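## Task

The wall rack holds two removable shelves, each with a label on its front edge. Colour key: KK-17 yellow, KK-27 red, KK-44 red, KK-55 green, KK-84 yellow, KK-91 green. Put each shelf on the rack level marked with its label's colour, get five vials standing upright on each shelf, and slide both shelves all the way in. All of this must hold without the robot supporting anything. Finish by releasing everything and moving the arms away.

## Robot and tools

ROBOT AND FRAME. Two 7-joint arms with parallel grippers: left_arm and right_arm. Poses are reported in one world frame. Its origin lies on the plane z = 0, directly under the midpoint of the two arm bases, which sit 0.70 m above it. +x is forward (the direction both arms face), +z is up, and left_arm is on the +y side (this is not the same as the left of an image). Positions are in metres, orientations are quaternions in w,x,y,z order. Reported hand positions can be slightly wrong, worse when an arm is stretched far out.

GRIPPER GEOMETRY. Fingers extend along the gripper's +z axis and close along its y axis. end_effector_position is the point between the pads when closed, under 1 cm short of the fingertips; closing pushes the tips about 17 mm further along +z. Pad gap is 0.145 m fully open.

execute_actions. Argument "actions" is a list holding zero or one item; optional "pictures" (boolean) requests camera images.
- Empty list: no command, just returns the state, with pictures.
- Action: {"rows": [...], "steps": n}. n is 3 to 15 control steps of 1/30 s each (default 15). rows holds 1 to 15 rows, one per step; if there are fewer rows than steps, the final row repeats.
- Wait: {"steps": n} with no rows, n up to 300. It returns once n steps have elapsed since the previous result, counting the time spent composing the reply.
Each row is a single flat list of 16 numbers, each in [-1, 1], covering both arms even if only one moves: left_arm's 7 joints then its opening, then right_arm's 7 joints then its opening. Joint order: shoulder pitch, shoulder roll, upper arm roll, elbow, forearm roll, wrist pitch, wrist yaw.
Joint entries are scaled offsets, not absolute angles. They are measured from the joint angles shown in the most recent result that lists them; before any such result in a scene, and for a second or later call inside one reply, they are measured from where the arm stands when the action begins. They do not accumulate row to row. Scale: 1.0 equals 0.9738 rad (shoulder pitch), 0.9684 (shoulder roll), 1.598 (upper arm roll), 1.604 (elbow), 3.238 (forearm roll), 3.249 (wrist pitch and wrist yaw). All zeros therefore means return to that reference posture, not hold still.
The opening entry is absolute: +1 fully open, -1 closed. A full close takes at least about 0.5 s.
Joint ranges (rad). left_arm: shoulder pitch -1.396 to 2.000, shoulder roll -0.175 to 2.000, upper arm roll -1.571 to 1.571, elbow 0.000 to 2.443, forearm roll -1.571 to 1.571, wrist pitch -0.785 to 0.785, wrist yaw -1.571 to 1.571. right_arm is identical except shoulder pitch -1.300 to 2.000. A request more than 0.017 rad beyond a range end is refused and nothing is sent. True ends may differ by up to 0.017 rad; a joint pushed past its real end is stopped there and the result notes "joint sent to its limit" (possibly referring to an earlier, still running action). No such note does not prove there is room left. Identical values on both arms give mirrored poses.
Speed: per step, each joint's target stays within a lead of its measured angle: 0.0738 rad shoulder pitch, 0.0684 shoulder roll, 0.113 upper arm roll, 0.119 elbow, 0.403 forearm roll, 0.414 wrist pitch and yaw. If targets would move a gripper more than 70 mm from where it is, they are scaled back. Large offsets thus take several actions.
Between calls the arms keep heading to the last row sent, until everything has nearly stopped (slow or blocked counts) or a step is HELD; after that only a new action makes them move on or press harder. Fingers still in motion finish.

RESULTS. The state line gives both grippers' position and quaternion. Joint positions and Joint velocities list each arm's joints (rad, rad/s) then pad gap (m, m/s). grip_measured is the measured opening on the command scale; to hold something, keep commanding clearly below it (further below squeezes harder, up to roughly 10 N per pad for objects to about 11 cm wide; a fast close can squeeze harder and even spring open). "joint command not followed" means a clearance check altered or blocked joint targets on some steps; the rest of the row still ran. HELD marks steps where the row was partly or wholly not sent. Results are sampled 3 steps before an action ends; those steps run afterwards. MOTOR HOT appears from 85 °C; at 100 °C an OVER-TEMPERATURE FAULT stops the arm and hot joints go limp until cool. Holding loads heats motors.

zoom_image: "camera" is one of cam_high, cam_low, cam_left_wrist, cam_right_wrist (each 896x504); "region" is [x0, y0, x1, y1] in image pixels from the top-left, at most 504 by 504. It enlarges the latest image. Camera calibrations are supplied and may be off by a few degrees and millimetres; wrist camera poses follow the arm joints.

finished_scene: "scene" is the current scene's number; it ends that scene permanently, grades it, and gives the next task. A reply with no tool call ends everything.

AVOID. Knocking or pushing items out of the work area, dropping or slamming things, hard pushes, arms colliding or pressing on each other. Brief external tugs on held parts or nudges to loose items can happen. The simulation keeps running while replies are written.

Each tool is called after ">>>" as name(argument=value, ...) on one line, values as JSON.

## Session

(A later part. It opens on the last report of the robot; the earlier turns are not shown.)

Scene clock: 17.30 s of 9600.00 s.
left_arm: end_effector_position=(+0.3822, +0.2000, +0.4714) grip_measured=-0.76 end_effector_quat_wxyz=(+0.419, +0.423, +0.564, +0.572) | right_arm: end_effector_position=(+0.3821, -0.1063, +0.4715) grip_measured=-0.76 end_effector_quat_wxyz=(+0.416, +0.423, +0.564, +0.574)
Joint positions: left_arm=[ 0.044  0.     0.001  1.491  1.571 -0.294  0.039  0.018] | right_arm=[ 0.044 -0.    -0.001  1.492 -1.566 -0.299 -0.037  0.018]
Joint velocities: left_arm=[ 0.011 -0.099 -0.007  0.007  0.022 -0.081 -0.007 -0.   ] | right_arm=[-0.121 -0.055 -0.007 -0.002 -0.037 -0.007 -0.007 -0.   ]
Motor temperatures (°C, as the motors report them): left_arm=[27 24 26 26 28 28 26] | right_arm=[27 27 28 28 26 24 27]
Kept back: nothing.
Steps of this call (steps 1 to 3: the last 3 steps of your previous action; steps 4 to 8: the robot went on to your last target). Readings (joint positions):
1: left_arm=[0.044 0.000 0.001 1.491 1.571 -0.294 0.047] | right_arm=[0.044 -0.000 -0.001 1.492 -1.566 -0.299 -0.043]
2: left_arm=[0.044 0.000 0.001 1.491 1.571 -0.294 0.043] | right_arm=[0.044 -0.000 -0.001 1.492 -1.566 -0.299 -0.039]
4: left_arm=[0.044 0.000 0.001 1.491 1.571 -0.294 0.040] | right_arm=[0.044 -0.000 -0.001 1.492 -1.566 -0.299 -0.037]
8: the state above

>>> execute_actions(actions=[{"rows":[[-0.002,0,0,0.006,0,0,0.002,-1,-0.002,0,0,0.006,0,0,-0.002,-1],[-0.013,0,0,0.015,0,0,0.001,-1,-0.013,0,0,0.015,0,0,-0.001,-1],[-0.031,0,0,0.029,0,0,-0.001,-1,-0.031,0,0,0.029,0,0,0.001,-1],[-0.054,0,0,0.046,0,0,-0.003,-1,-0.054,0,0,0.046,0,0,0.003,-1],[-0.08,0,0,0.066,0,0,-0.005,-1,-0.08,0,0,0.066,0,0,0.005,-1],[-0.109,0,0,0.089,0,0,-0.007,-1,-0.109,0,0,0.089,0,0,0.007,-1],[-0.138,0,0,0.111,-0.001,0,-0.0095,-1,-0.138,0,0,0.111,0,0,0.0095,-1],[-0.165,0,0,0.132,-0.001,0,-0.012,-1,-0.165,0,0,0.132,0,0,0.012,-1],[-0.188,0,0,0.149,-0.002,0,-0.0135,-1,-0.188,0,0,0.149,0,0,0.0135,-1],[-0.205,0,0,0.162,-0.002,0,-0.015,-1,-0.205,0,0,0.162,0,0,0.015,-1],[-0.217,0,0,0.171,-0.003,0,-0.016,-1,-0.217,0,0,0.171,0.001,0,0.016,-1],[-0.221,0,0,0.1745,-0.003,0,-0.0163,-1,-0.221,0,0,0.1745,0.001,0,0.0163,-1]]}])

>>> execute_actions(actions=[{"rows":[[0.003,0,0,0.006,-0.001,0,0,-1,0.003,0,0,0.006,0.001,0,0,-1],[0.005,0,0,0.012,-0.002,0,-0.003,-1,0.005,0,0,0.012,0.002,0,0.003,-1],[0.009,0,0,0.022,-0.004,0,-0.009,-1,0.009,0,0,0.022,0.004,0,0.009,-1],[0.013,0,0,0.034,-0.006,0,-0.017,-1,0.013,0,0,0.034,0.006,0,0.017,-1],[0.019,0,0,0.049,-0.009,0,-0.026,-1,0.019,0,0,0.049,0.009,0,0.026,-1],[0.025,0,0,0.065,-0.012,0.001,-0.036,-1,0.025,0,0,0.065,0.012,0.001,0.036,-1],[0.031,0,0,0.081,-0.015,0.001,-0.046,-1,0.031,0,0,0.081,0.015,0.001,0.046,-1],[0.036,0,0,0.096,-0.018,0.002,-0.056,-1,0.036,0,0,0.096,0.018,0.002,0.056,-1],[0.041,0,0,0.108,-0.02,0.002,-0.063,-1,0.041,0,0,0.108,0.02,0.002,0.063,-1],[0.045,0,0,0.118,-0.022,0.003,-0.07,-1,0.045,0,0,0.118,0.022,0.003,0.07,-1],[0.047,0,0,0.124,-0.0235,0.003,-0.0735,-1,0.047,0,0,0.124,0.0235,0.003,0.0735,-1],[0.048,0,0,0.1266,-0.024,0.003,-0.075,-1,0.048,0,0,0.1266,0.024,0.003,0.075,-1]]}])

>>> execute_actions(actions=[{"steps":8}], pictures=true)

Scene clock: 18.17 s of 9600.00 s.
left_arm: end_effector_position=(+0.3344, +0.1996, +0.4855) grip_measured=-0.76 end_effector_quat_wxyz=(+0.422, +0.422, +0.566, +0.569) | right_arm: end_effector_position=(+0.3342, -0.1057, +0.4871) grip_measured=-0.76 end_effector_quat_wxyz=(+0.420, +0.417, +0.568, +0.572)
Joint positions: left_arm=[-0.175 -0.     0.001  1.763  1.564 -0.292 -0.015  0.018] | right_arm=[-0.174 -0.    -0.001  1.766 -1.564 -0.302  0.016  0.018]
Joint velocities: left_arm=[-0.077 -0.011 -0.017  0.09  -0.081 -0.037 -0.095  0.   ] | right_arm=[-0.077 -0.033 -0.012  0.071  0.022  0.007  0.022  0.   ]
Motor temperatures (°C, as the motors report them): left_arm=[27 24 26 26 28 28 26] | right_arm=[27 27 28 28 26 24 27]
Steps of this call (steps 1 to 14: the robot went on to your last target; steps 15 to 26: the first 12 steps of this action). Readings (joint positions):
15: left_arm=[0.043 0.000 0.001 1.492 1.570 -0.294 0.039] | right_arm=[0.043 -0.000 -0.001 1.493 -1.566 -0.299 -0.036]
16: left_arm=[0.035 0.000 0.001 1.502 1.570 -0.293 0.037] | right_arm=[0.035 -0.000 -0.001 1.504 -1.566 -0.299 -0.033]
18: left_arm=[-0.008 0.000 0.001 1.554 1.569 -0.293 0.029] | right_arm=[-0.007 -0.000 -0.001 1.556 -1.566 -0.300 -0.025]
22: left_arm=[-0.122 0.000 0.001 1.689 1.568 -0.292 0.002] | right_arm=[-0.121 -0.000 -0.001 1.693 -1.566 -0.302 0.000]
26: the state above

Scene clock: 18.67 s of 9600.00 s.
left_arm: end_effector_position=(+0.3366, +0.1997, +0.5379) grip_measured=-0.76 end_effector_quat_wxyz=(+0.425, +0.418, +0.563, +0.573) | right_arm: end_effector_position=(+0.3360, -0.1050, +0.5398) grip_measured=-0.76 end_effector_quat_wxyz=(+0.423, +0.411, +0.565, +0.577)
Joint positions: left_arm=[-0.132 -0.     0.001  1.961  1.494 -0.282 -0.251  0.018] | right_arm=[-0.131 -0.    -0.001  1.964 -1.493 -0.297  0.251  0.018]
Joint velocities: left_arm=[ 0.011  0.011 -0.032  0.017 -0.095  0.037 -0.344 -0.   ] | right_arm=[-0.055  0.033  0.007  0.037  0.081  0.022  0.315  0.   ]
Motor temperatures (°C, as the motors report them): left_arm=[27 24 26 26 28 28 26] | right_arm=[27 27 28 29 26 24 27]
Steps of this call (steps 1 to 3: the last 3 steps of your previous action; steps 4 to 15: the first 12 steps of this action, its rows measured from where the robot was after step 3). Readings (joint positions):
3: left_arm=[-0.175 -0.000 0.001 1.763 1.563 -0.292 -0.020] | right_arm=[-0.174 -0.000 -0.001 1.767 -1.564 -0.302 0.019]
4: left_arm=[-0.175 -0.000 0.001 1.763 1.563 -0.292 -0.023] | right_arm=[-0.174 -0.000 -0.001 1.768 -1.563 -0.303 0.021]
5: left_arm=[-0.176 -0.000 0.001 1.768 1.562 -0.292 -0.031] | right_arm=[-0.174 -0.000 -0.001 1.773 -1.562 -0.303 0.030]
7: left_arm=[-0.173 -0.000 0.001 1.801 1.554 -0.291 -0.065] | right_arm=[-0.172 -0.000 -0.001 1.807 -1.554 -0.303 0.063]
11: left_arm=[-0.142 -0.000 0.001 1.910 1.520 -0.287 -0.170] | right_arm=[-0.140 -0.000 -0.001 1.914 -1.518 -0.302 0.169]
15: the state above

Scene clock: 18.93 s of 9600.00 s.
left_arm: end_effector_position=(+0.3367, +0.1996, +0.5349) grip_measured=-0.76 end_effector_quat_wxyz=(+0.420, +0.423, +0.567, +0.568) | right_arm: end_effector_position=(+0.3360, -0.1050, +0.5371) grip_measured=-0.76 end_effector_quat_wxyz=(+0.419, +0.416, +0.569, +0.573)
Joint positions: left_arm=[-0.132 -0.     0.001  1.961  1.491 -0.281 -0.27   0.018] | right_arm=[-0.131 -0.    -0.001  1.964 -1.488 -0.296  0.269  0.018]
Joint velocities: left_arm=[-0.011 -0.055 -0.002 -0.012 -0.022 -0.022 -0.095 -0.   ] | right_arm=[-0.055 -0.055  0.007 -0.012 -0.022  0.051  0.022  0.   ]
Motor temperatures (°C, as the motors report them): left_arm=[27 24 26 26 28 28 26] | right_arm=[27 27 28 29 26 24 27]
Kept back: nothing.
Steps of this call (steps 1 to 3: the last 3 steps of your previous action; steps 4 to 8: the robot went on to your last target). Readings (joint positions):
1: left_arm=[-0.132 -0.000 0.001 1.961 1.493 -0.282 -0.260] | right_arm=[-0.131 -0.000 -0.001 1.964 -1.491 -0.297 0.260]
2: left_arm=[-0.132 -0.000 0.001 1.961 1.492 -0.281 -0.266] | right_arm=[-0.131 -0.000 -0.001 1.964 -1.489 -0.296 0.265]
4: left_arm=[-0.132 -0.000 0.001 1.961 1.491 -0.281 -0.269] | right_arm=[-0.131 -0.000 -0.001 1.964 -1.489 -0.296 0.268]
8: the state above
camera_calibration (this result's frames):
cam_left_wrist: T_world_to_cam=[[-0.329893, -0.104995, 0.938161, -0.373269], [0.128169, -0.989575, -0.0656801, 0.201388], [0.935277, 0.0985755, 0.339911, -0.459895], [0, 0, 0, 1]] pos_world=[0.281178, 0.205432, 0.519737]
cam_right_wrist: T_world_to_cam=[[0.324337, 0.0775162, 0.94276, -0.605336], [0.144898, -0.988946, 0.0314648, -0.157037], [0.934778, 0.126399, -0.331984, -0.070535], [0, 0, 0, 1]] pos_world=[0.285022, -0.0994624, 0.552212]

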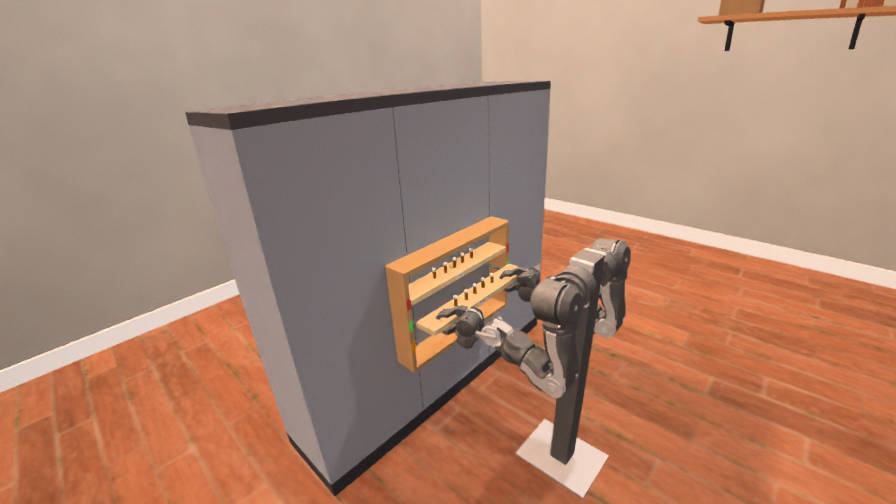

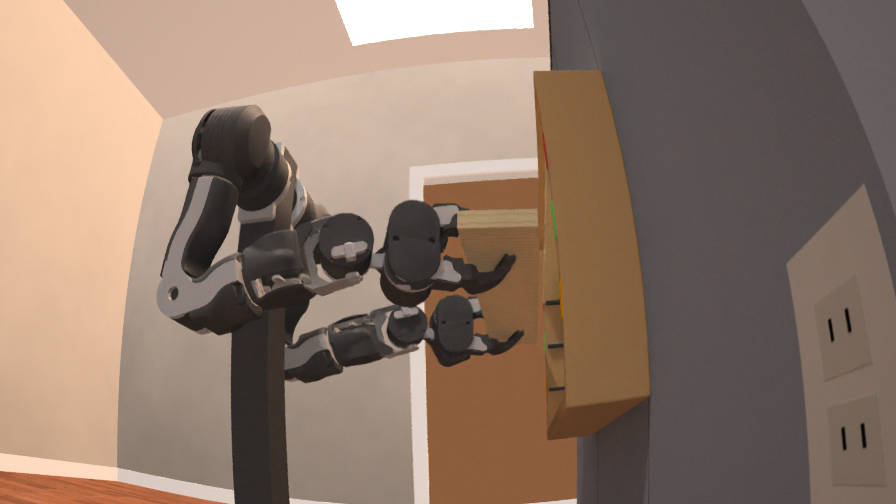

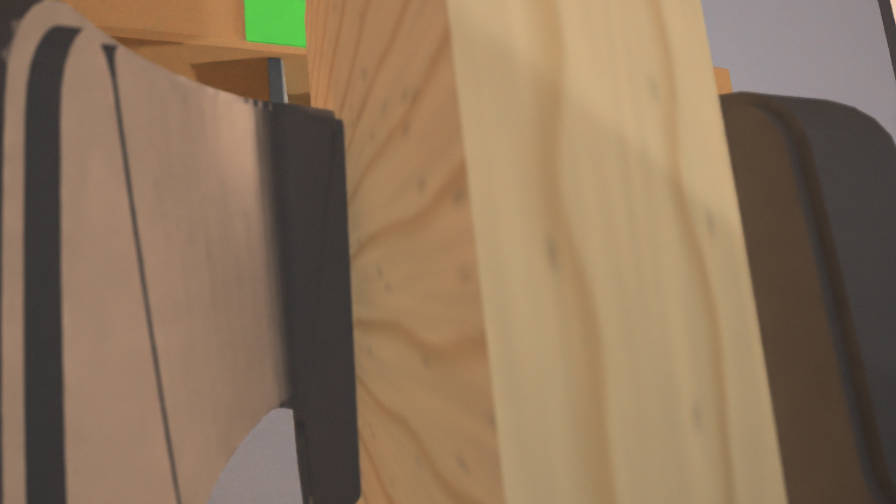

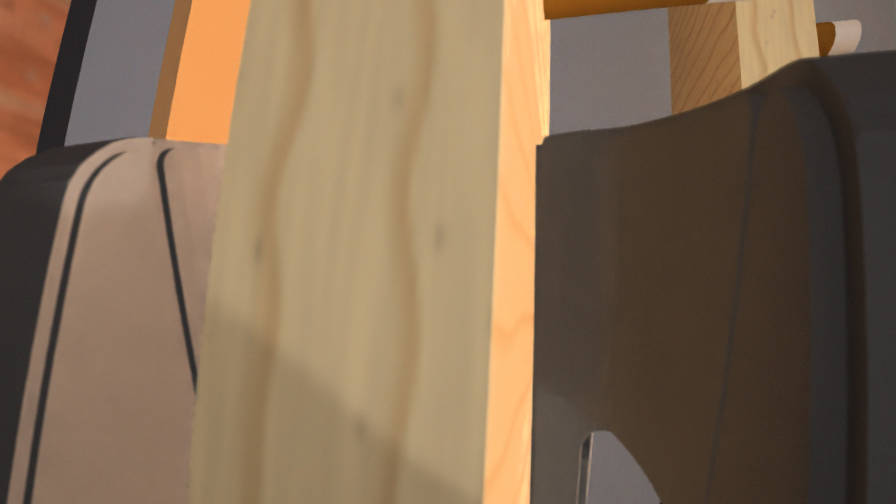

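>>> execute_actions(actions=[{"rows":[[0.007,0,0,0,0,0,0.004,-1,0.007,0,0,0,0,0,-0.004,-1],[0.018,0,0,-0.006,0,0,0.004,-1,0.019,0,0,-0.007,0,0,-0.004,-1],[0.035,0,0,-0.015,0,0,0.004,-1,0.037,0,0,-0.017,0,0,-0.004,-1],[0.055,0,0,-0.027,0,0,0.004,-1,0.059,0,0,-0.03,0,0,-0.004,-1],[0.08,0,0,-0.041,0,0,0.004,-1,0.085,0,0,-0.045,0,0,-0.004,-1],[0.107,0,0,-0.056,0,-0.001,0.004,-1,0.113,0,0,-0.062,0,0.001,-0.004,-1],[0.134,0,0,-0.072,0,-0.001,0.004,-1,0.142,0,0,-0.079,0,0.001,-0.004,-1],[0.158,0,0,-0.086,0,-0.001,0.004,-1,0.168,0,0,-0.094,0,0.001,-0.004,-1],[0.179,0,0,-0.097,0,-0.001,0.004,-1,0.19,0,0,-0.107,0,0.001,-0.004,-1],[0.196,0,0,-0.107,0,-0.001,0.004,-1,0.208,0,0,-0.117,0,0.001,-0.004,-1],[0.206,0,0,-0.113,0,-0.001,0.004,-1,0.219,0,0,-0.123,0,0.001,-0.004,-1],[0.21,0,0,-0.115,0,-0.001,0.004,-1,0.223,0,0,-0.126,0,0.001,-0.004,-1]]}])

>>> execute_actions(actions=[{"steps":8}], pictures=true)

Scene clock: 19.57 s of 9600.00 s.
left_arm: end_effector_position=(+0.3801, +0.2001, +0.5402) grip_measured=-0.76 end_effector_quat_wxyz=(+0.425, +0.416, +0.564, +0.573) | right_arm: end_effector_position=(+0.3824, -0.1050, +0.5423) grip_measured=-0.76 end_effector_quat_wxyz=(+0.424, +0.411, +0.564, +0.577)
Joint positions: left_arm=[ 0.071 -0.     0.001  1.776  1.491 -0.284 -0.269  0.018] | right_arm=[ 0.085 -0.    -0.001  1.764 -1.488 -0.296  0.265  0.018]
Joint velocities: left_arm=[-0.033  0.077 -0.007 -0.027  0.022  0.066 -0.066  0.   ] | right_arm=[ 0.077 -0.077  0.012 -0.066 -0.051 -0.037 -0.037 -0.   ]
Motor temperatures (°C, as the motors report them): left_arm=[27 24 26 26 28 28 26] | right_arm=[27 27 28 29 26 24 27]
Steps of this call (steps 1 to 7: the robot went on to your last target; steps 8 to 19: the first 12 steps of this action). Readings (joint positions):
8: left_arm=[-0.132 -0.000 0.001 1.961 1.492 -0.281 -0.270] | right_arm=[-0.130 -0.000 -0.001 1.964 -1.488 -0.296 0.269]
9: left_arm=[-0.125 -0.000 0.001 1.955 1.492 -0.281 -0.270] | right_arm=[-0.123 -0.000 -0.001 1.958 -1.488 -0.296 0.269]
11: left_arm=[-0.085 -0.000 0.001 1.919 1.492 -0.281 -0.270] | right_arm=[-0.080 -0.000 -0.001 1.919 -1.489 -0.296 0.268]
15: left_arm=[0.019 -0.000 0.001 1.824 1.491 -0.283 -0.269] | right_arm=[0.030 -0.000 -0.001 1.816 -1.488 -0.296 0.266]
19: the state above

Scene clock: 19.83 s of 9600.00 s.
left_arm: end_effector_position=(+0.3801, +0.2002, +0.5401) grip_measured=-0.76 end_effector_quat_wxyz=(+0.425, +0.416, +0.564, +0.573) | right_arm: end_effector_position=(+0.3825, -0.1050, +0.5421) grip_measured=-0.76 end_effector_quat_wxyz=(+0.423, +0.411, +0.565, +0.577)
Joint positions: left_arm=[ 0.071 -0.     0.001  1.775  1.491 -0.284 -0.269  0.018] | right_arm=[ 0.085 -0.    -0.001  1.764 -1.488 -0.296  0.265  0.018]
Joint velocities: left_arm=[-0.033 -0.033  0.007  0.002  0.022  0.007 -0.007 -0.   ] | right_arm=[ 0.055  0.011 -0.027  0.002 -0.022 -0.037 -0.051  0.   ]
Motor temperatures (°C, as the motors report them): left_arm=[27 24 26 26 28 28 26] | right_arm=[27 27 28 29 26 24 27]
Kept back: nothing.
Steps of this call (steps 1 to 3: the last 3 steps of your previous action; steps 4 to 8: the robot went on to your last target). Readings (joint positions):
1: left_arm=[0.071 -0.000 0.001 1.776 1.491 -0.284 -0.269] | right_arm=[0.085 -0.000 -0.001 1.764 -1.488 -0.296 0.265]
2: left_arm=[0.071 -0.000 0.001 1.775 1.491 -0.284 -0.269] | right_arm=[0.085 -0.000 -0.001 1.764 -1.488 -0.296 0.265]
4: left_arm=[0.071 -0.000 0.001 1.775 1.491 -0.284 -0.269] | right_arm=[0.085 -0.000 -0.001 1.764 -1.488 -0.296 0.265]
8: the state above
camera_calibration (this result's frames):
cam_left_wrist: T_world_to_cam=[[-0.347236, -0.105322, 0.931845, -0.353733], [0.132635, -0.9892, -0.0623802, 0.193141], [0.928351, 0.101935, 0.357455, -0.509803], [0, 0, 0, 1]] pos_world=[0.32483, 0.205766, 0.523904]
cam_right_wrist: T_world_to_cam=[[0.306797, 0.0764678, 0.948698, -0.621793], [0.144482, -0.988957, 0.0329892, -0.164542], [0.940745, 0.126949, -0.314458, -0.12402], [0, 0, 0, 1]] pos_world=[0.331209, -0.0994335, 0.556323]

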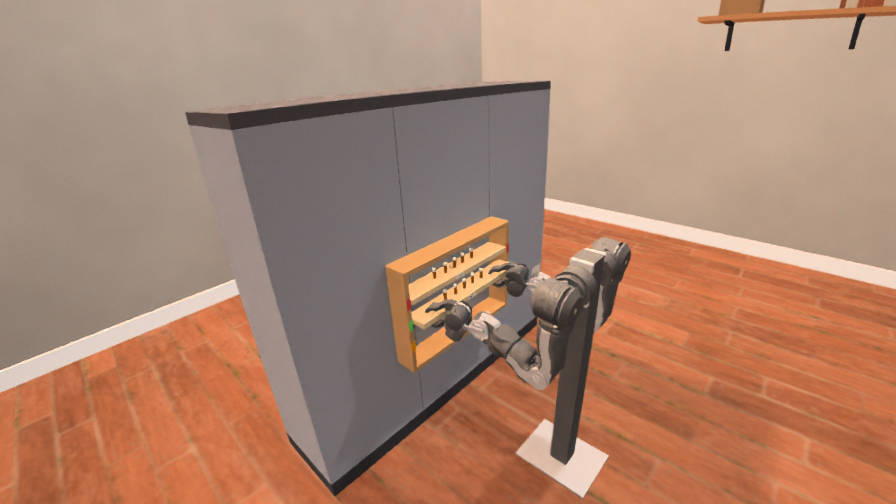

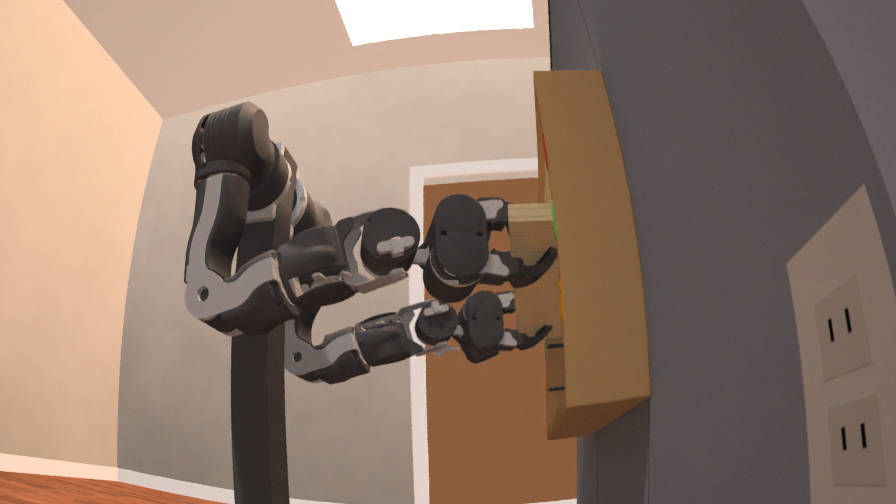

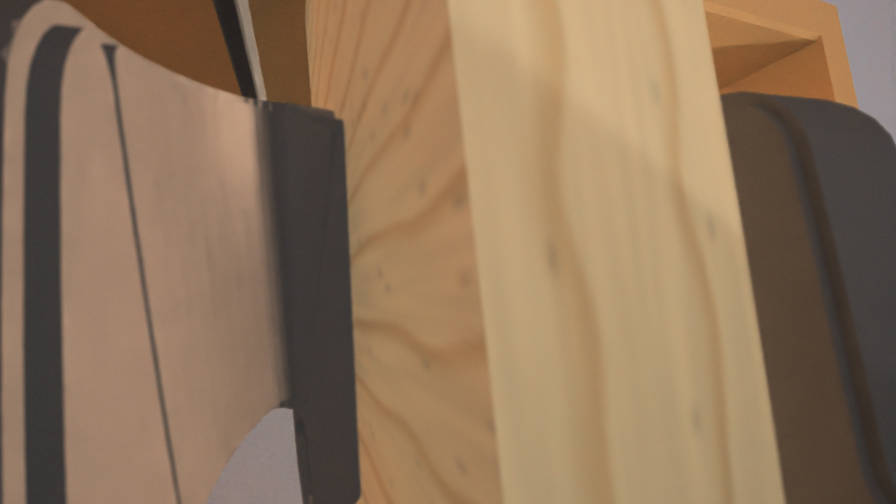

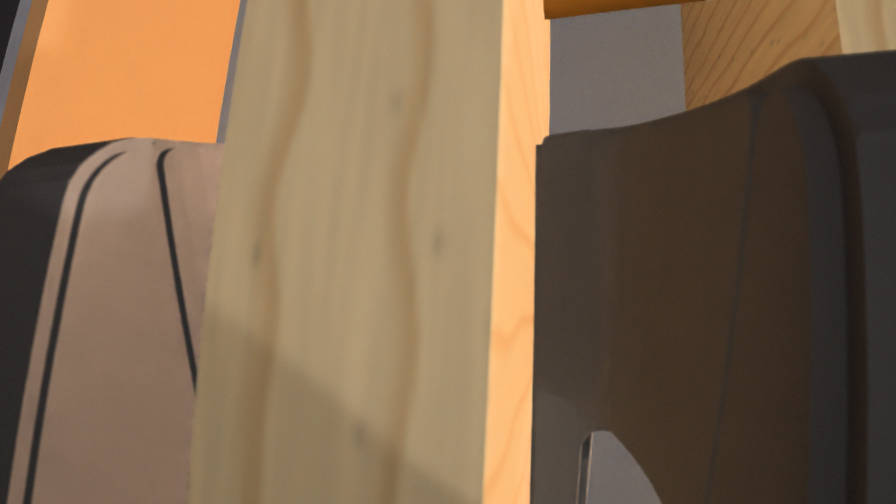

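>>> execute_actions(actions=[{"rows":[[0.005,0,0,-0.005,0,0,0.005,-1,0.005,0,0,-0.005,0,0,-0.005,-1],[0.014,0,0,-0.015,0.001,0,0.007,-1,0.014,0,0,-0.015,-0.001,0,-0.007,-1],[0.03,0,0,-0.03,0.001,0,0.01,-1,0.03,0,0,-0.03,-0.001,0,-0.01,-1],[0.05,0,0,-0.049,0.002,-0.001,0.014,-1,0.05,0,0,-0.049,-0.002,0,-0.014,-1],[0.075,0,0,-0.071,0.003,-0.001,0.018,-1,0.074,0,0,-0.071,-0.003,0,-0.018,-1],[0.101,0,0,-0.095,0.004,-0.002,0.023,-1,0.1,0,0,-0.095,-0.004,0,-0.023,-1],[0.128,0,0,-0.119,0.006,-0.002,0.028,-1,0.126,0,0,-0.119,-0.006,0,-0.028,-1],[0.153,0,0,-0.141,0.007,-0.002,0.032,-1,0.15,0,0,-0.141,-0.007,0,-0.032,-1],[0.173,0,0,-0.159,0.008,-0.003,0.036,-1,0.17,0,0,-0.159,-0.008,0,-0.036,-1],[0.19,0,0,-0.174,0.008,-0.003,0.039,-1,0.186,0,0,-0.174,-0.008,0,-0.039,-1],[0.2,0,0,-0.183,0.009,-0.003,0.041,-1,0.196,0,0,-0.183,-0.009,0,-0.041,-1],[0.204,0,0,-0.186,0.009,-0.003,0.042,-1,0.2,0,0,-0.187,-0.009,0,-0.0415,-1]]}])

>>> execute_actions(actions=[{"steps":8}], pictures=true)

Scene clock: 20.53 s of 9600.00 s.
left_arm: end_effector_position=(+0.4273, +0.2004, +0.5274) grip_measured=-0.76 end_effector_quat_wxyz=(+0.426, +0.414, +0.561, +0.576) | right_arm: end_effector_position=(+0.4294, -0.1058, +0.5286) grip_measured=-0.76 end_effector_quat_wxyz=(+0.425, +0.412, +0.561, +0.578)
Joint positions: left_arm=[ 0.267 -0.     0.001  1.478  1.518 -0.292 -0.155  0.018] | right_arm=[ 0.278 -0.    -0.001  1.466 -1.518 -0.297  0.151  0.018]
Joint velocities: left_arm=[-0.011 -0.011  0.002 -0.081  0.037  0.022  0.081 -0.   ] | right_arm=[-0.055 -0.011 -0.002 -0.1   -0.081  0.007 -0.125 -0.   ]
Motor temperatures (°C, as the motors report them): left_arm=[27 24 26 26 28 28 26] | right_arm=[27 27 28 29 26 24 27]
Steps of this call (steps 1 to 9: the robot went on to your last target; steps 10 to 21: the first 12 steps of this action). Readings (joint positions):
10: left_arm=[0.072 -0.000 0.001 1.771 1.491 -0.285 -0.268] | right_arm=[0.086 -0.000 -0.001 1.760 -1.488 -0.296 0.264]
11: left_arm=[0.077 -0.000 0.001 1.757 1.491 -0.286 -0.264] | right_arm=[0.091 -0.000 -0.001 1.746 -1.489 -0.297 0.260]
13: left_arm=[0.110 -0.000 0.001 1.699 1.494 -0.287 -0.252] | right_arm=[0.124 -0.000 -0.001 1.688 -1.492 -0.298 0.249]
17: left_arm=[0.217 -0.000 0.001 1.553 1.507 -0.290 -0.197] | right_arm=[0.229 -0.000 -0.001 1.542 -1.507 -0.297 0.194]
21: the state above

Scene clock: 20.80 s of 9600.00 s.
left_arm: end_effector_position=(+0.4273, +0.2004, +0.5278) grip_measured=-0.76 end_effector_quat_wxyz=(+0.427, +0.413, +0.561, +0.577) | right_arm: end_effector_position=(+0.4295, -0.1059, +0.5286) grip_measured=-0.76 end_effector_quat_wxyz=(+0.426, +0.412, +0.561, +0.578)
Joint positions: left_arm=[ 0.267 -0.     0.001  1.477  1.52  -0.292 -0.151  0.018] | right_arm=[ 0.278 -0.    -0.001  1.465 -1.52  -0.297  0.148  0.018]
Joint velocities: left_arm=[-0.011  0.099  0.002 -0.027  0.022 -0.037  0.007 -0.   ] | right_arm=[-0.121 -0.011 -0.002 -0.012 -0.022  0.022 -0.007  0.   ]
Motor temperatures (°C, as the motors report them): left_arm=[27 24 26 26 28 28 26] | right_arm=[27 27 28 29 26 24 27]
Kept back: nothing.
Steps of this call (steps 1 to 3: the last 3 steps of your previous action; steps 4 to 8: the robot went on to your last target). Readings (joint positions):
1: left_arm=[0.267 -0.000 0.001 1.477 1.520 -0.292 -0.153] | right_arm=[0.278 -0.000 -0.001 1.465 -1.519 -0.297 0.148]
2: left_arm=[0.267 -0.000 0.001 1.477 1.520 -0.292 -0.152] | right_arm=[0.278 -0.000 -0.001 1.465 -1.520 -0.297 0.148]
4: left_arm=[0.267 -0.000 0.001 1.477 1.520 -0.292 -0.151] | right_arm=[0.278 -0.000 -0.001 1.465 -1.520 -0.297 0.148]
8: the state above
camera_calibration (this result's frames):
cam_left_wrist: T_world_to_cam=[[-0.357666, -0.110106, 0.927336, -0.318062], [0.134958, -0.988695, -0.0653395, 0.186808], [0.924046, 0.101781, 0.368482, -0.553245], [0, 0, 0, 1]] pos_world=[0.372253, 0.205986, 0.511017]
cam_right_wrist: T_world_to_cam=[[0.301389, 0.0711307, 0.950844, -0.622675], [0.138755, -0.98987, 0.030069, -0.167831], [0.943351, 0.122872, -0.308206, -0.177209], [0, 0, 0, 1]] pos_world=[0.378125, -0.100065, 0.542497]

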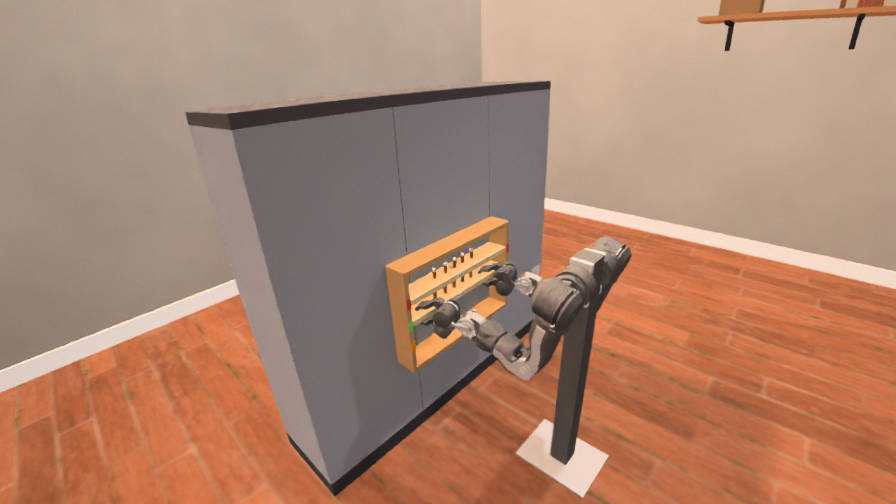

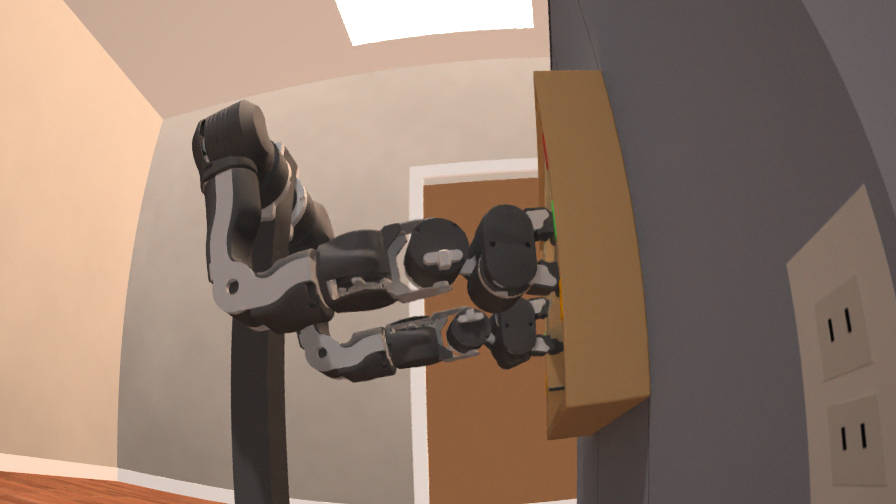

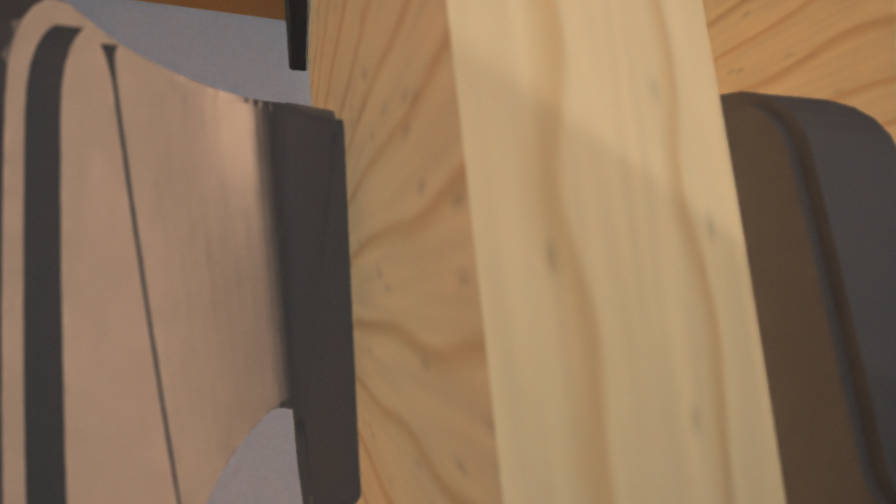

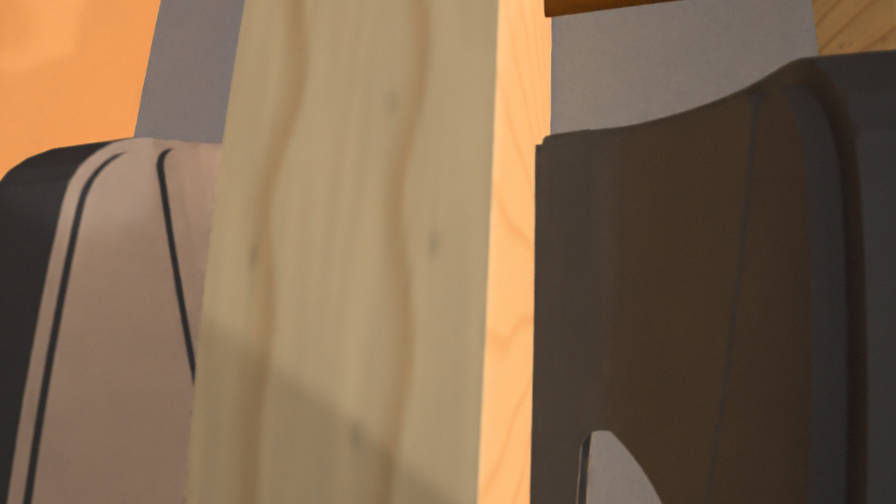

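>>> execute_actions(actions=[{"rows":[[0.005,0,0,-0.003,0,0,0.004,-1,0.005,0,0,-0.003,0,0,-0.004,-1],[0.009,0,0,-0.006,0,0,0.004,-1,0.009,0,0,-0.006,0,0,-0.004,-1],[0.013,0,0,-0.009,0,0,0.004,-1,0.013,0,0,-0.009,0,0,-0.004,-1],[0.017,0,0,-0.012,0,0,0.004,-1,0.017,0,0,-0.012,0,0,-0.004,-1],[0.017,0,0,-0.012,0,0,0.004,-1,0.017,0,0,-0.012,0,0,-0.004,-1],[0.017,0,0,-0.012,0,0,0.004,-1,0.017,0,0,-0.012,0,0,-0.004,-1],[0.017,0,0,-0.012,0,0,0.002,-1,0.017,0,0,-0.012,0,0,-0.002,-1],[0.017,0,0,-0.012,0,0,0,-1,0.017,0,0,-0.012,0,0,0,-1],[0.017,0,0,-0.012,0,0,0,-0.8,0.017,0,0,-0.012,0,0,0,-0.8],[0.017,0,0,-0.012,0,0,0,-0.73,0.017,0,0,-0.012,0,0,0,-0.73],[0.017,0,0,-0.012,0,0,0,-0.68,0.017,0,0,-0.012,0,0,0,-0.68],[0.017,0,0,-0.012,0,0,0,-0.6,0.017,0,0,-0.012,0,0,0,-0.6],[0.017,0,0,-0.012,0,0,0,-0.45,0.017,0,0,-0.012,0,0,0,-0.45]]}])

>>> execute_actions(actions=[{"rows":[[-0.02,0,0,0.015,0,0,-0.002,-0.45,-0.02,0,0,0.015,0,0,0.002,-0.45],[-0.06,0,0,0.044,0,0,-0.005,-0.45,-0.06,0,0,0.044,0,0,0.005,-0.45],[-0.1,0,0,0.073,0,0,-0.008,-0.45,-0.1,0,0,0.073,0,0,0.008,-0.45],[-0.14,0,0,0.102,0,0,-0.011,-0.45,-0.14,0,0,0.102,0,0,0.011,-0.45],[-0.18,0,0,0.13,0,0,-0.014,-0.45,-0.18,0,0,0.13,0,0,0.014,-0.45],[-0.22,0,0,0.158,0,0,-0.017,-0.45,-0.22,0,0,0.158,0,0,0.017,-0.45],[-0.26,0,0,0.186,0,0,-0.02,-0.45,-0.26,0,0,0.186,0,0,0.02,-0.45],[-0.3,0,0,0.214,0,0,-0.024,-0.45,-0.3,0,0,0.214,0,0,0.024,-0.45],[-0.343,0,0,0.244,0,0,-0.027,-0.45,-0.343,0,0,0.244,0,0,0.027,-0.45]]}], pictures=true)

Scene clock: 21.57 s of 9600.00 s.
left_arm: end_effector_position=(+0.4304, +0.2007, +0.5271) grip_measured=-0.60 end_effector_quat_wxyz=(+0.426, +0.414, +0.562, +0.576) | right_arm: end_effector_position=(+0.4329, -0.1057, +0.5308) grip_measured=-0.60 end_effector_quat_wxyz=(+0.427, +0.409, +0.560, +0.580)
Joint positions: left_arm=[ 0.281  0.     0.002  1.458  1.521 -0.293 -0.149  0.03 ] | right_arm=[ 0.295  0.001 -0.001  1.449 -1.521 -0.3    0.142  0.03 ]
Joint velocities: left_arm=[-0.011 -0.055 -0.007 -0.027  0.022 -0.037 -0.037  0.021] | right_arm=[ 0.077 -0.055  0.012  0.002  0.022  0.007  0.022  0.021]
Motor temperatures (°C, as the motors report them): left_arm=[27 24 26 26 28 28 26] | right_arm=[27 27 28 29 26 24 27]
Steps of this call (steps 1 to 11: the robot went on to your last target; steps 12 to 23: the first 12 steps of this action). Readings (joint positions):
12: left_arm=[0.267 -0.000 0.001 1.475 1.520 -0.292 -0.151] | right_arm=[0.278 -0.000 -0.001 1.464 -1.520 -0.298 0.147]
13: left_arm=[0.269 -0.000 0.001 1.471 1.520 -0.292 -0.148] | right_arm=[0.280 -0.000 -0.001 1.460 -1.521 -0.298 0.145]
15: left_arm=[0.280 0.000 0.002 1.459 1.521 -0.292 -0.148] | right_arm=[0.284 0.000 -0.001 1.453 -1.521 -0.301 0.140]
19: left_arm=[0.280 0.000 0.002 1.458 1.522 -0.293 -0.149] | right_arm=[0.285 0.001 -0.001 1.452 -1.522 -0.302 0.140]
23: the state above

Scene clock: 22.07 s of 9600.00 s.
left_arm: end_effector_position=(+0.3552, +0.2007, +0.5263) grip_measured=-0.45 end_effector_quat_wxyz=(+0.425, +0.415, +0.573, +0.565) | right_arm: end_effector_position=(+0.3579, -0.1056, +0.5294) grip_measured=-0.45 end_effector_quat_wxyz=(+0.427, +0.410, +0.571, +0.569)
Joint positions: left_arm=[-0.054  0.     0.002  1.849  1.521 -0.294 -0.23   0.042] | right_arm=[-0.039  0.001 -0.001  1.84  -1.52  -0.301  0.223  0.042]
Joint velocities: left_arm=[ 0.121  0.011  0.017  0.012 -0.022 -0.022 -0.022  0.   ] | right_arm=[ 0.121  0.055  0.022 -0.007 -0.066 -0.066 -0.007  0.   ]
Motor temperatures (°C, as the motors report them): left_arm=[27 24 26 26 28 28 26] | right_arm=[27 27 28 29 26 24 27]
Steps of this call (steps 1 to 3: the last 3 steps of your previous action; steps 4 to 15: the first 12 steps of this action, its rows measured from where the robot was after step 3). Readings (joint positions):
3: left_arm=[0.281 0.000 0.002 1.458 1.521 -0.293 -0.149] | right_arm=[0.296 0.001 -0.001 1.449 -1.521 -0.300 0.142]
4: left_arm=[0.272 0.000 0.002 1.472 1.522 -0.293 -0.151] | right_arm=[0.286 0.001 -0.001 1.463 -1.521 -0.300 0.144]
5: left_arm=[0.238 0.000 0.002 1.518 1.522 -0.292 -0.155] | right_arm=[0.253 0.001 -0.001 1.509 -1.521 -0.299 0.148]
7: left_arm=[0.144 0.000 0.002 1.617 1.521 -0.292 -0.167] | right_arm=[0.160 0.001 -0.001 1.609 -1.520 -0.299 0.159]
11: left_arm=[-0.010 0.000 0.002 1.794 1.522 -0.292 -0.209] | right_arm=[0.005 0.001 -0.001 1.785 -1.521 -0.299 0.202]
15: the state above
camera_calibration (this result's frames):
cam_left_wrist: T_world_to_cam=[[-0.334951, -0.0882072, 0.938098, -0.360557], [0.134555, -0.989882, -0.0450331, 0.186469], [0.932579, 0.111142, 0.34343, -0.47787], [0, 0, 0, 1]] pos_world=[0.299792, 0.20589, 0.51075]
cam_right_wrist: T_world_to_cam=[[0.314015, 0.0952752, 0.944625, -0.600552], [0.141614, -0.988522, 0.0526268, -0.170525], [0.938797, 0.117247, -0.323903, -0.100165], [0, 0, 0, 1]] pos_world=[0.306765, -0.0996062, 0.543828]

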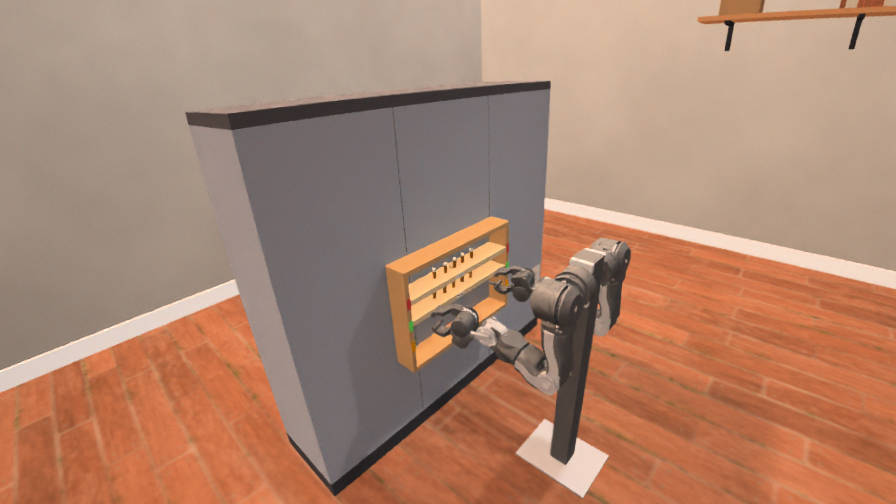

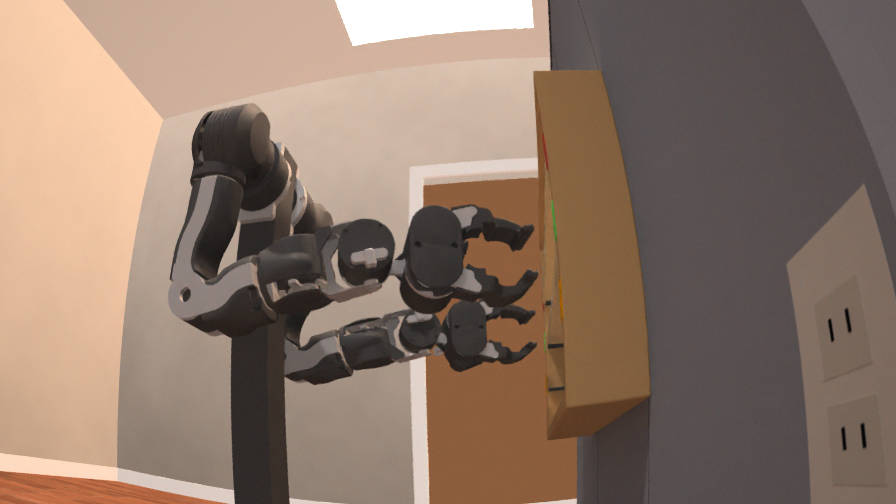

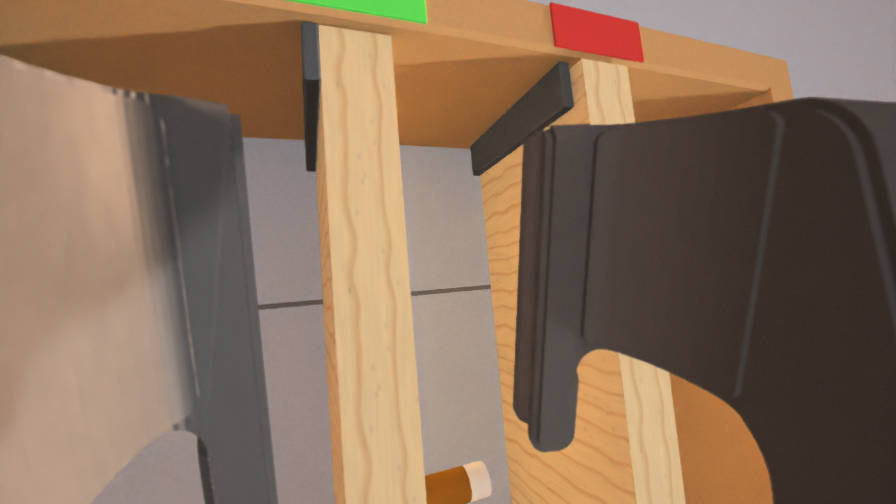

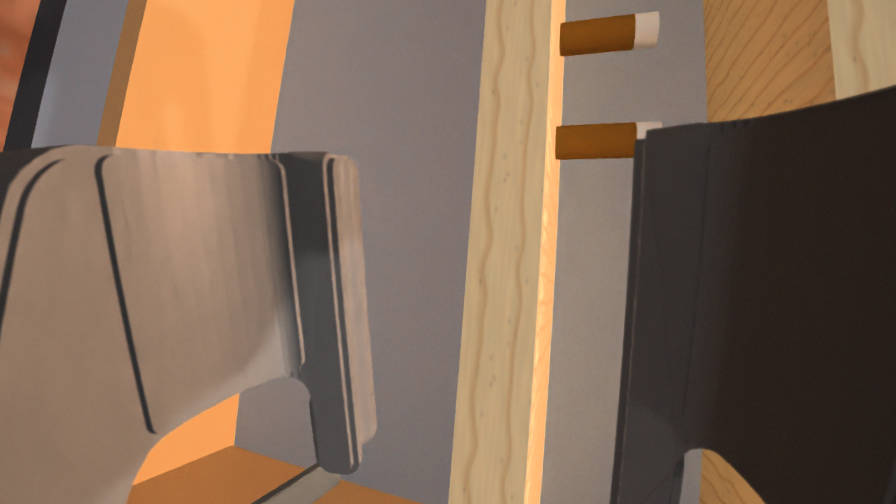

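>>> execute_actions(actions=[{"rows":[[0.025,0,0,0.025,-0.006,0.002,-0.02,-0.4,0.025,0,0,0.025,0.006,0.002,0.02,-0.4],[0.05,0,0,0.05,-0.013,0.005,-0.04,-0.4,0.05,0,0,0.05,0.013,0.005,0.04,-0.4],[0.08,0,0,0.075,-0.019,0.008,-0.065,-0.4,0.075,0,0,0.075,0.019,0.008,0.065,-0.4],[0.11,0,0,0.1,-0.026,0.01,-0.085,-0.4,0.1,0,0,0.1,0.026,0.01,0.085,-0.4],[0.135,0,0,0.12,-0.032,0.013,-0.105,-0.4,0.125,0,0,0.125,0.032,0.013,0.105,-0.4],[0.16,0,0,0.14,-0.038,0.015,-0.123,-0.4,0.145,0,0,0.146,0.038,0.017,0.125,-0.4]]}])

Scene clock: 22.63 s of 9600.00 s.
left_arm: end_effector_position=(+0.3565, +0.2012, +0.6014) grip_measured=-0.40 end_effector_quat_wxyz=(+0.420, +0.418, +0.570, +0.569) | right_arm: end_effector_position=(+0.3564, -0.1061, +0.6020) grip_measured=-0.40 end_effector_quat_wxyz=(+0.421, +0.417, +0.570, +0.569)
Joint positions: left_arm=[ 0.101  0.     0.002  2.072  1.4   -0.249 -0.623  0.045] | right_arm=[ 0.101  0.001 -0.001  2.073 -1.399 -0.249  0.622  0.045]
Joint velocities: left_arm=[ 0.033 -0.033 -0.022  0.007 -0.022  0.051 -0.007 -0.   ] | right_arm=[-0.055 -0.011 -0.007 -0.007 -0.007  0.007 -0.051 -0.   ]
Motor temperatures (°C, as the motors report them): left_arm=[27 24 26 26 28 28 26] | right_arm=[27 27 28 29 26 24 27]
Steps of this call (steps 1 to 3: the last 3 steps of your previous action; steps 4 to 5: the robot went on to your last target; steps 6 to 17: the first 12 steps of this action). Readings (joint positions):
6: left_arm=[-0.047 0.000 0.002 1.865 1.515 -0.293 -0.262] | right_arm=[-0.032 0.001 -0.001 1.857 -1.514 -0.299 0.255]
7: left_arm=[-0.027 0.000 0.002 1.902 1.502 -0.288 -0.311] | right_arm=[-0.013 0.001 -0.001 1.896 -1.501 -0.295 0.304]
9: left_arm=[0.058 0.000 0.002 2.002 1.463 -0.273 -0.429] | right_arm=[0.066 0.001 -0.001 1.996 -1.462 -0.279 0.420]
13: left_arm=[0.108 0.000 0.002 2.082 1.403 -0.251 -0.595] | right_arm=[0.109 0.001 -0.001 2.083 -1.402 -0.252 0.593]
17: the state above

>>> execute_actions(actions=[{"rows":[[0.03,0,0,-0.023,0,0,0.003,-0.4,0.03,0,0,-0.023,0,0,-0.003,-0.4],[0.07,0,0,-0.053,0.001,-0.001,0.007,-0.4,0.07,0,0,-0.053,-0.001,-0.001,-0.007,-0.4],[0.11,0,0,-0.084,0.002,-0.001,0.01,-0.4,0.11,0,0,-0.084,-0.002,-0.001,-0.01,-0.4],[0.15,0,0,-0.115,0.003,-0.002,0.014,-0.4,0.15,0,0,-0.115,-0.003,-0.002,-0.014,-0.4],[0.19,0,0,-0.146,0.004,-0.002,0.018,-0.4,0.19,0,0,-0.146,-0.004,-0.002,-0.018,-0.4],[0.23,0,0,-0.177,0.005,-0.003,0.022,-0.4,0.23,0,0,-0.177,-0.005,-0.003,-0.022,-0.4],[0.265,0,0,-0.205,0.006,-0.003,0.025,-0.4,0.265,0,0,-0.205,-0.006,-0.003,-0.025,-0.4],[0.295,0,0,-0.228,0.006,-0.004,0.028,-0.4,0.295,0,0,-0.228,-0.006,-0.004,-0.028,-0.4],[0.31,0,0,-0.24,0.007,-0.004,0.028,-0.4,0.31,0,0,-0.24,-0.007,-0.004,-0.029,-0.4]]}])

>>> execute_actions(actions=[{"rows":[[0,0,0,0,0,0,0,-0.5,0,0,0,0,0,0,0,-0.5],[0,0,0,0,0,0,0,-0.6,0,0,0,0,0,0,0,-0.6],[0,0,0,0,0,0,0,-0.67,0,0,0,0,0,0,0,-0.67],[0,0,0,0,0,0,0,-0.72,0,0,0,0,0,0,0,-0.72],[0,0,0,0,0,0,0,-0.78,0,0,0,0,0,0,0,-0.78],[0,0,0,0,0,0,0,-0.85,0,0,0,0,0,0,0,-0.85],[0,0,0,0,0,0,0,-0.92,0,0,0,0,0,0,0,-0.92],[0,0,0,0,0,0,0,-1,0,0,0,0,0,0,0,-1]],"steps":13}], pictures=true)

Scene clock: 23.43 s of 9600.00 s.
left_arm: end_effector_position=(+0.4305, +0.2007, +0.6038) grip_measured=-0.40 end_effector_quat_wxyz=(+0.421, +0.419, +0.569, +0.569) | right_arm: end_effector_position=(+0.4305, -0.1066, +0.6054) grip_measured=-0.40 end_effector_quat_wxyz=(+0.423, +0.417, +0.567, +0.571)
Joint positions: left_arm=[ 0.405  0.     0.002  1.687  1.421 -0.258 -0.538  0.045] | right_arm=[ 0.406  0.001 -0.001  1.688 -1.42  -0.258  0.534  0.045]
Joint velocities: left_arm=[-0.055  0.011  0.002 -0.012  0.022 -0.007  0.037  0.   ] | right_arm=[-0.055  0.033  0.002  0.007 -0.081 -0.007 -0.007 -0.   ]
Motor temperatures (°C, as the motors report them): left_arm=[27 24 26 26 28 28 26] | right_arm=[27 27 28 29 26 24 27]
Steps of this call (steps 1 to 3: the last 3 steps of your previous action; steps 4 to 12: the robot went on to your last target; steps 13 to 24: the first 12 steps of this action). Readings (joint positions):
13: left_arm=[0.117 0.000 0.002 2.052 1.399 -0.249 -0.620] | right_arm=[0.117 0.001 -0.001 2.052 -1.398 -0.249 0.620]
14: left_arm=[0.159 0.000 0.002 2.000 1.400 -0.250 -0.614] | right_arm=[0.159 0.001 -0.001 2.000 -1.399 -0.250 0.614]
16: left_arm=[0.249 0.000 0.002 1.893 1.406 -0.251 -0.596] | right_arm=[0.250 0.001 -0.001 1.895 -1.405 -0.251 0.596]
20: left_arm=[0.388 0.000 0.002 1.710 1.417 -0.256 -0.551] | right_arm=[0.388 0.001 -0.001 1.711 -1.416 -0.256 0.550]
24: the state above

Scene clock: 23.87 s of 9600.00 s.
left_arm: end_effector_position=(+0.4304, +0.2006, +0.6017) grip_measured=-0.76 end_effector_quat_wxyz=(+0.420, +0.420, +0.571, +0.566) | right_arm: end_effector_position=(+0.4304, -0.1068, +0.6031) grip_measured=-0.76 end_effector_quat_wxyz=(+0.421, +0.419, +0.570, +0.567)
Joint positions: left_arm=[ 0.403  0.     0.002  1.687  1.423 -0.258 -0.543  0.018] | right_arm=[ 0.404  0.001 -0.001  1.688 -1.423 -0.259  0.54   0.018]
Joint velocities: left_arm=[-0.055  0.033  0.002  0.007 -0.022  0.022  0.007 -0.   ] | right_arm=[-0.033 -0.011  0.002 -0.002 -0.022 -0.051 -0.037 -0.   ]
Motor temperatures (°C, as the motors report them): left_arm=[27 24 26 26 28 28 26] | right_arm=[27 27 28 29 26 24 27]
Steps of this call (steps 1 to 3: the last 3 steps of your previous action; steps 4 to 13: the first 10 steps of this action, its rows measured from where the robot was after step 3). Readings (joint positions):
3: left_arm=[0.404 0.000 0.002 1.687 1.421 -0.258 -0.538] | right_arm=[0.405 0.001 -0.001 1.688 -1.420 -0.259 0.533]
4: left_arm=[0.404 0.000 0.002 1.687 1.421 -0.258 -0.538] | right_arm=[0.405 0.001 -0.001 1.688 -1.420 -0.259 0.533]
5: left_arm=[0.404 0.000 0.002 1.687 1.421 -0.258 -0.538] | right_arm=[0.405 0.001 -0.001 1.688 -1.420 -0.259 0.533]
7: left_arm=[0.404 0.000 0.002 1.687 1.422 -0.258 -0.539] | right_arm=[0.405 0.001 -0.001 1.688 -1.421 -0.259 0.536]
11: left_arm=[0.403 0.000 0.002 1.687 1.423 -0.258 -0.543] | right_arm=[0.404 0.001 -0.001 1.688 -1.423 -0.259 0.540]
13: the state above
camera_calibration (this result's frames):
cam_left_wrist: T_world_to_cam=[[-0.326404, -0.0990235, 0.940029, -0.408786], [0.133001, -0.989415, -0.0580442, 0.188017], [0.935826, 0.106079, 0.336119, -0.569794], [0, 0, 0, 1]] pos_world=[0.374792, 0.20599, 0.586703]
cam_right_wrist: T_world_to_cam=[[0.330288, 0.0812659, 0.940375, -0.698762], [0.135048, -0.990105, 0.0381305, -0.174435], [0.934169, 0.114402, -0.337994, -0.133963], [0, 0, 0, 1]] pos_world=[0.379494, -0.100598, 0.618471]

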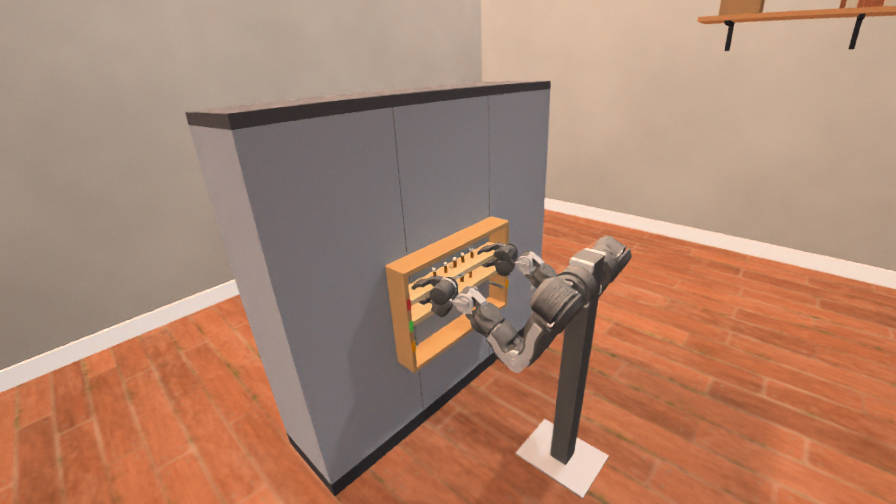

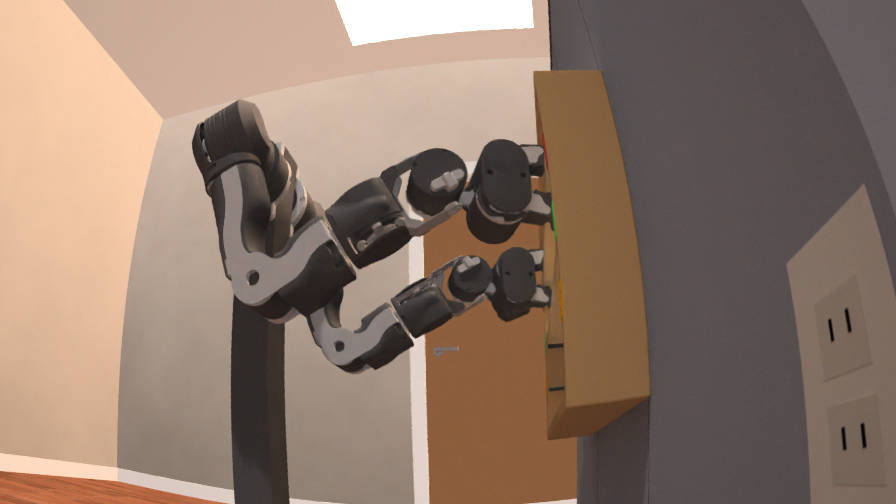

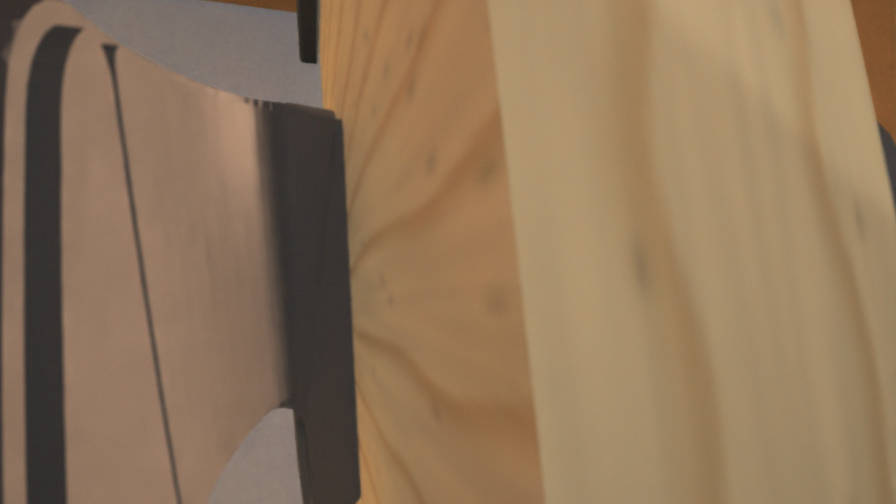

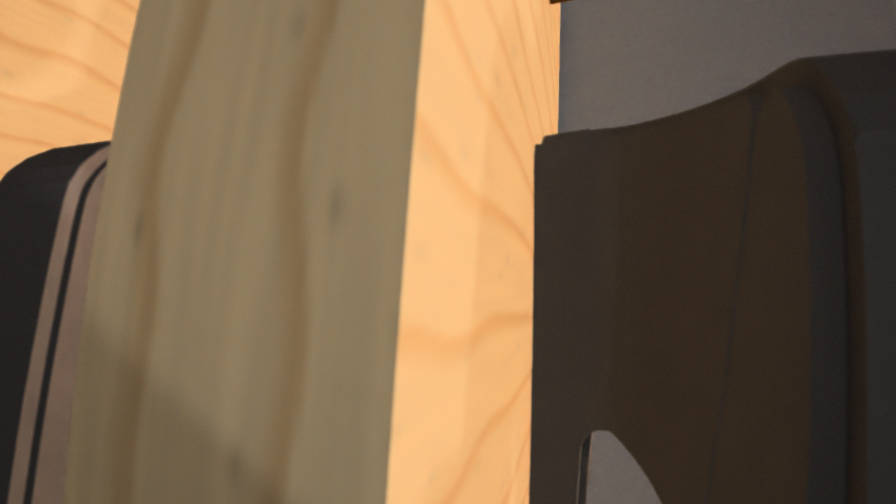

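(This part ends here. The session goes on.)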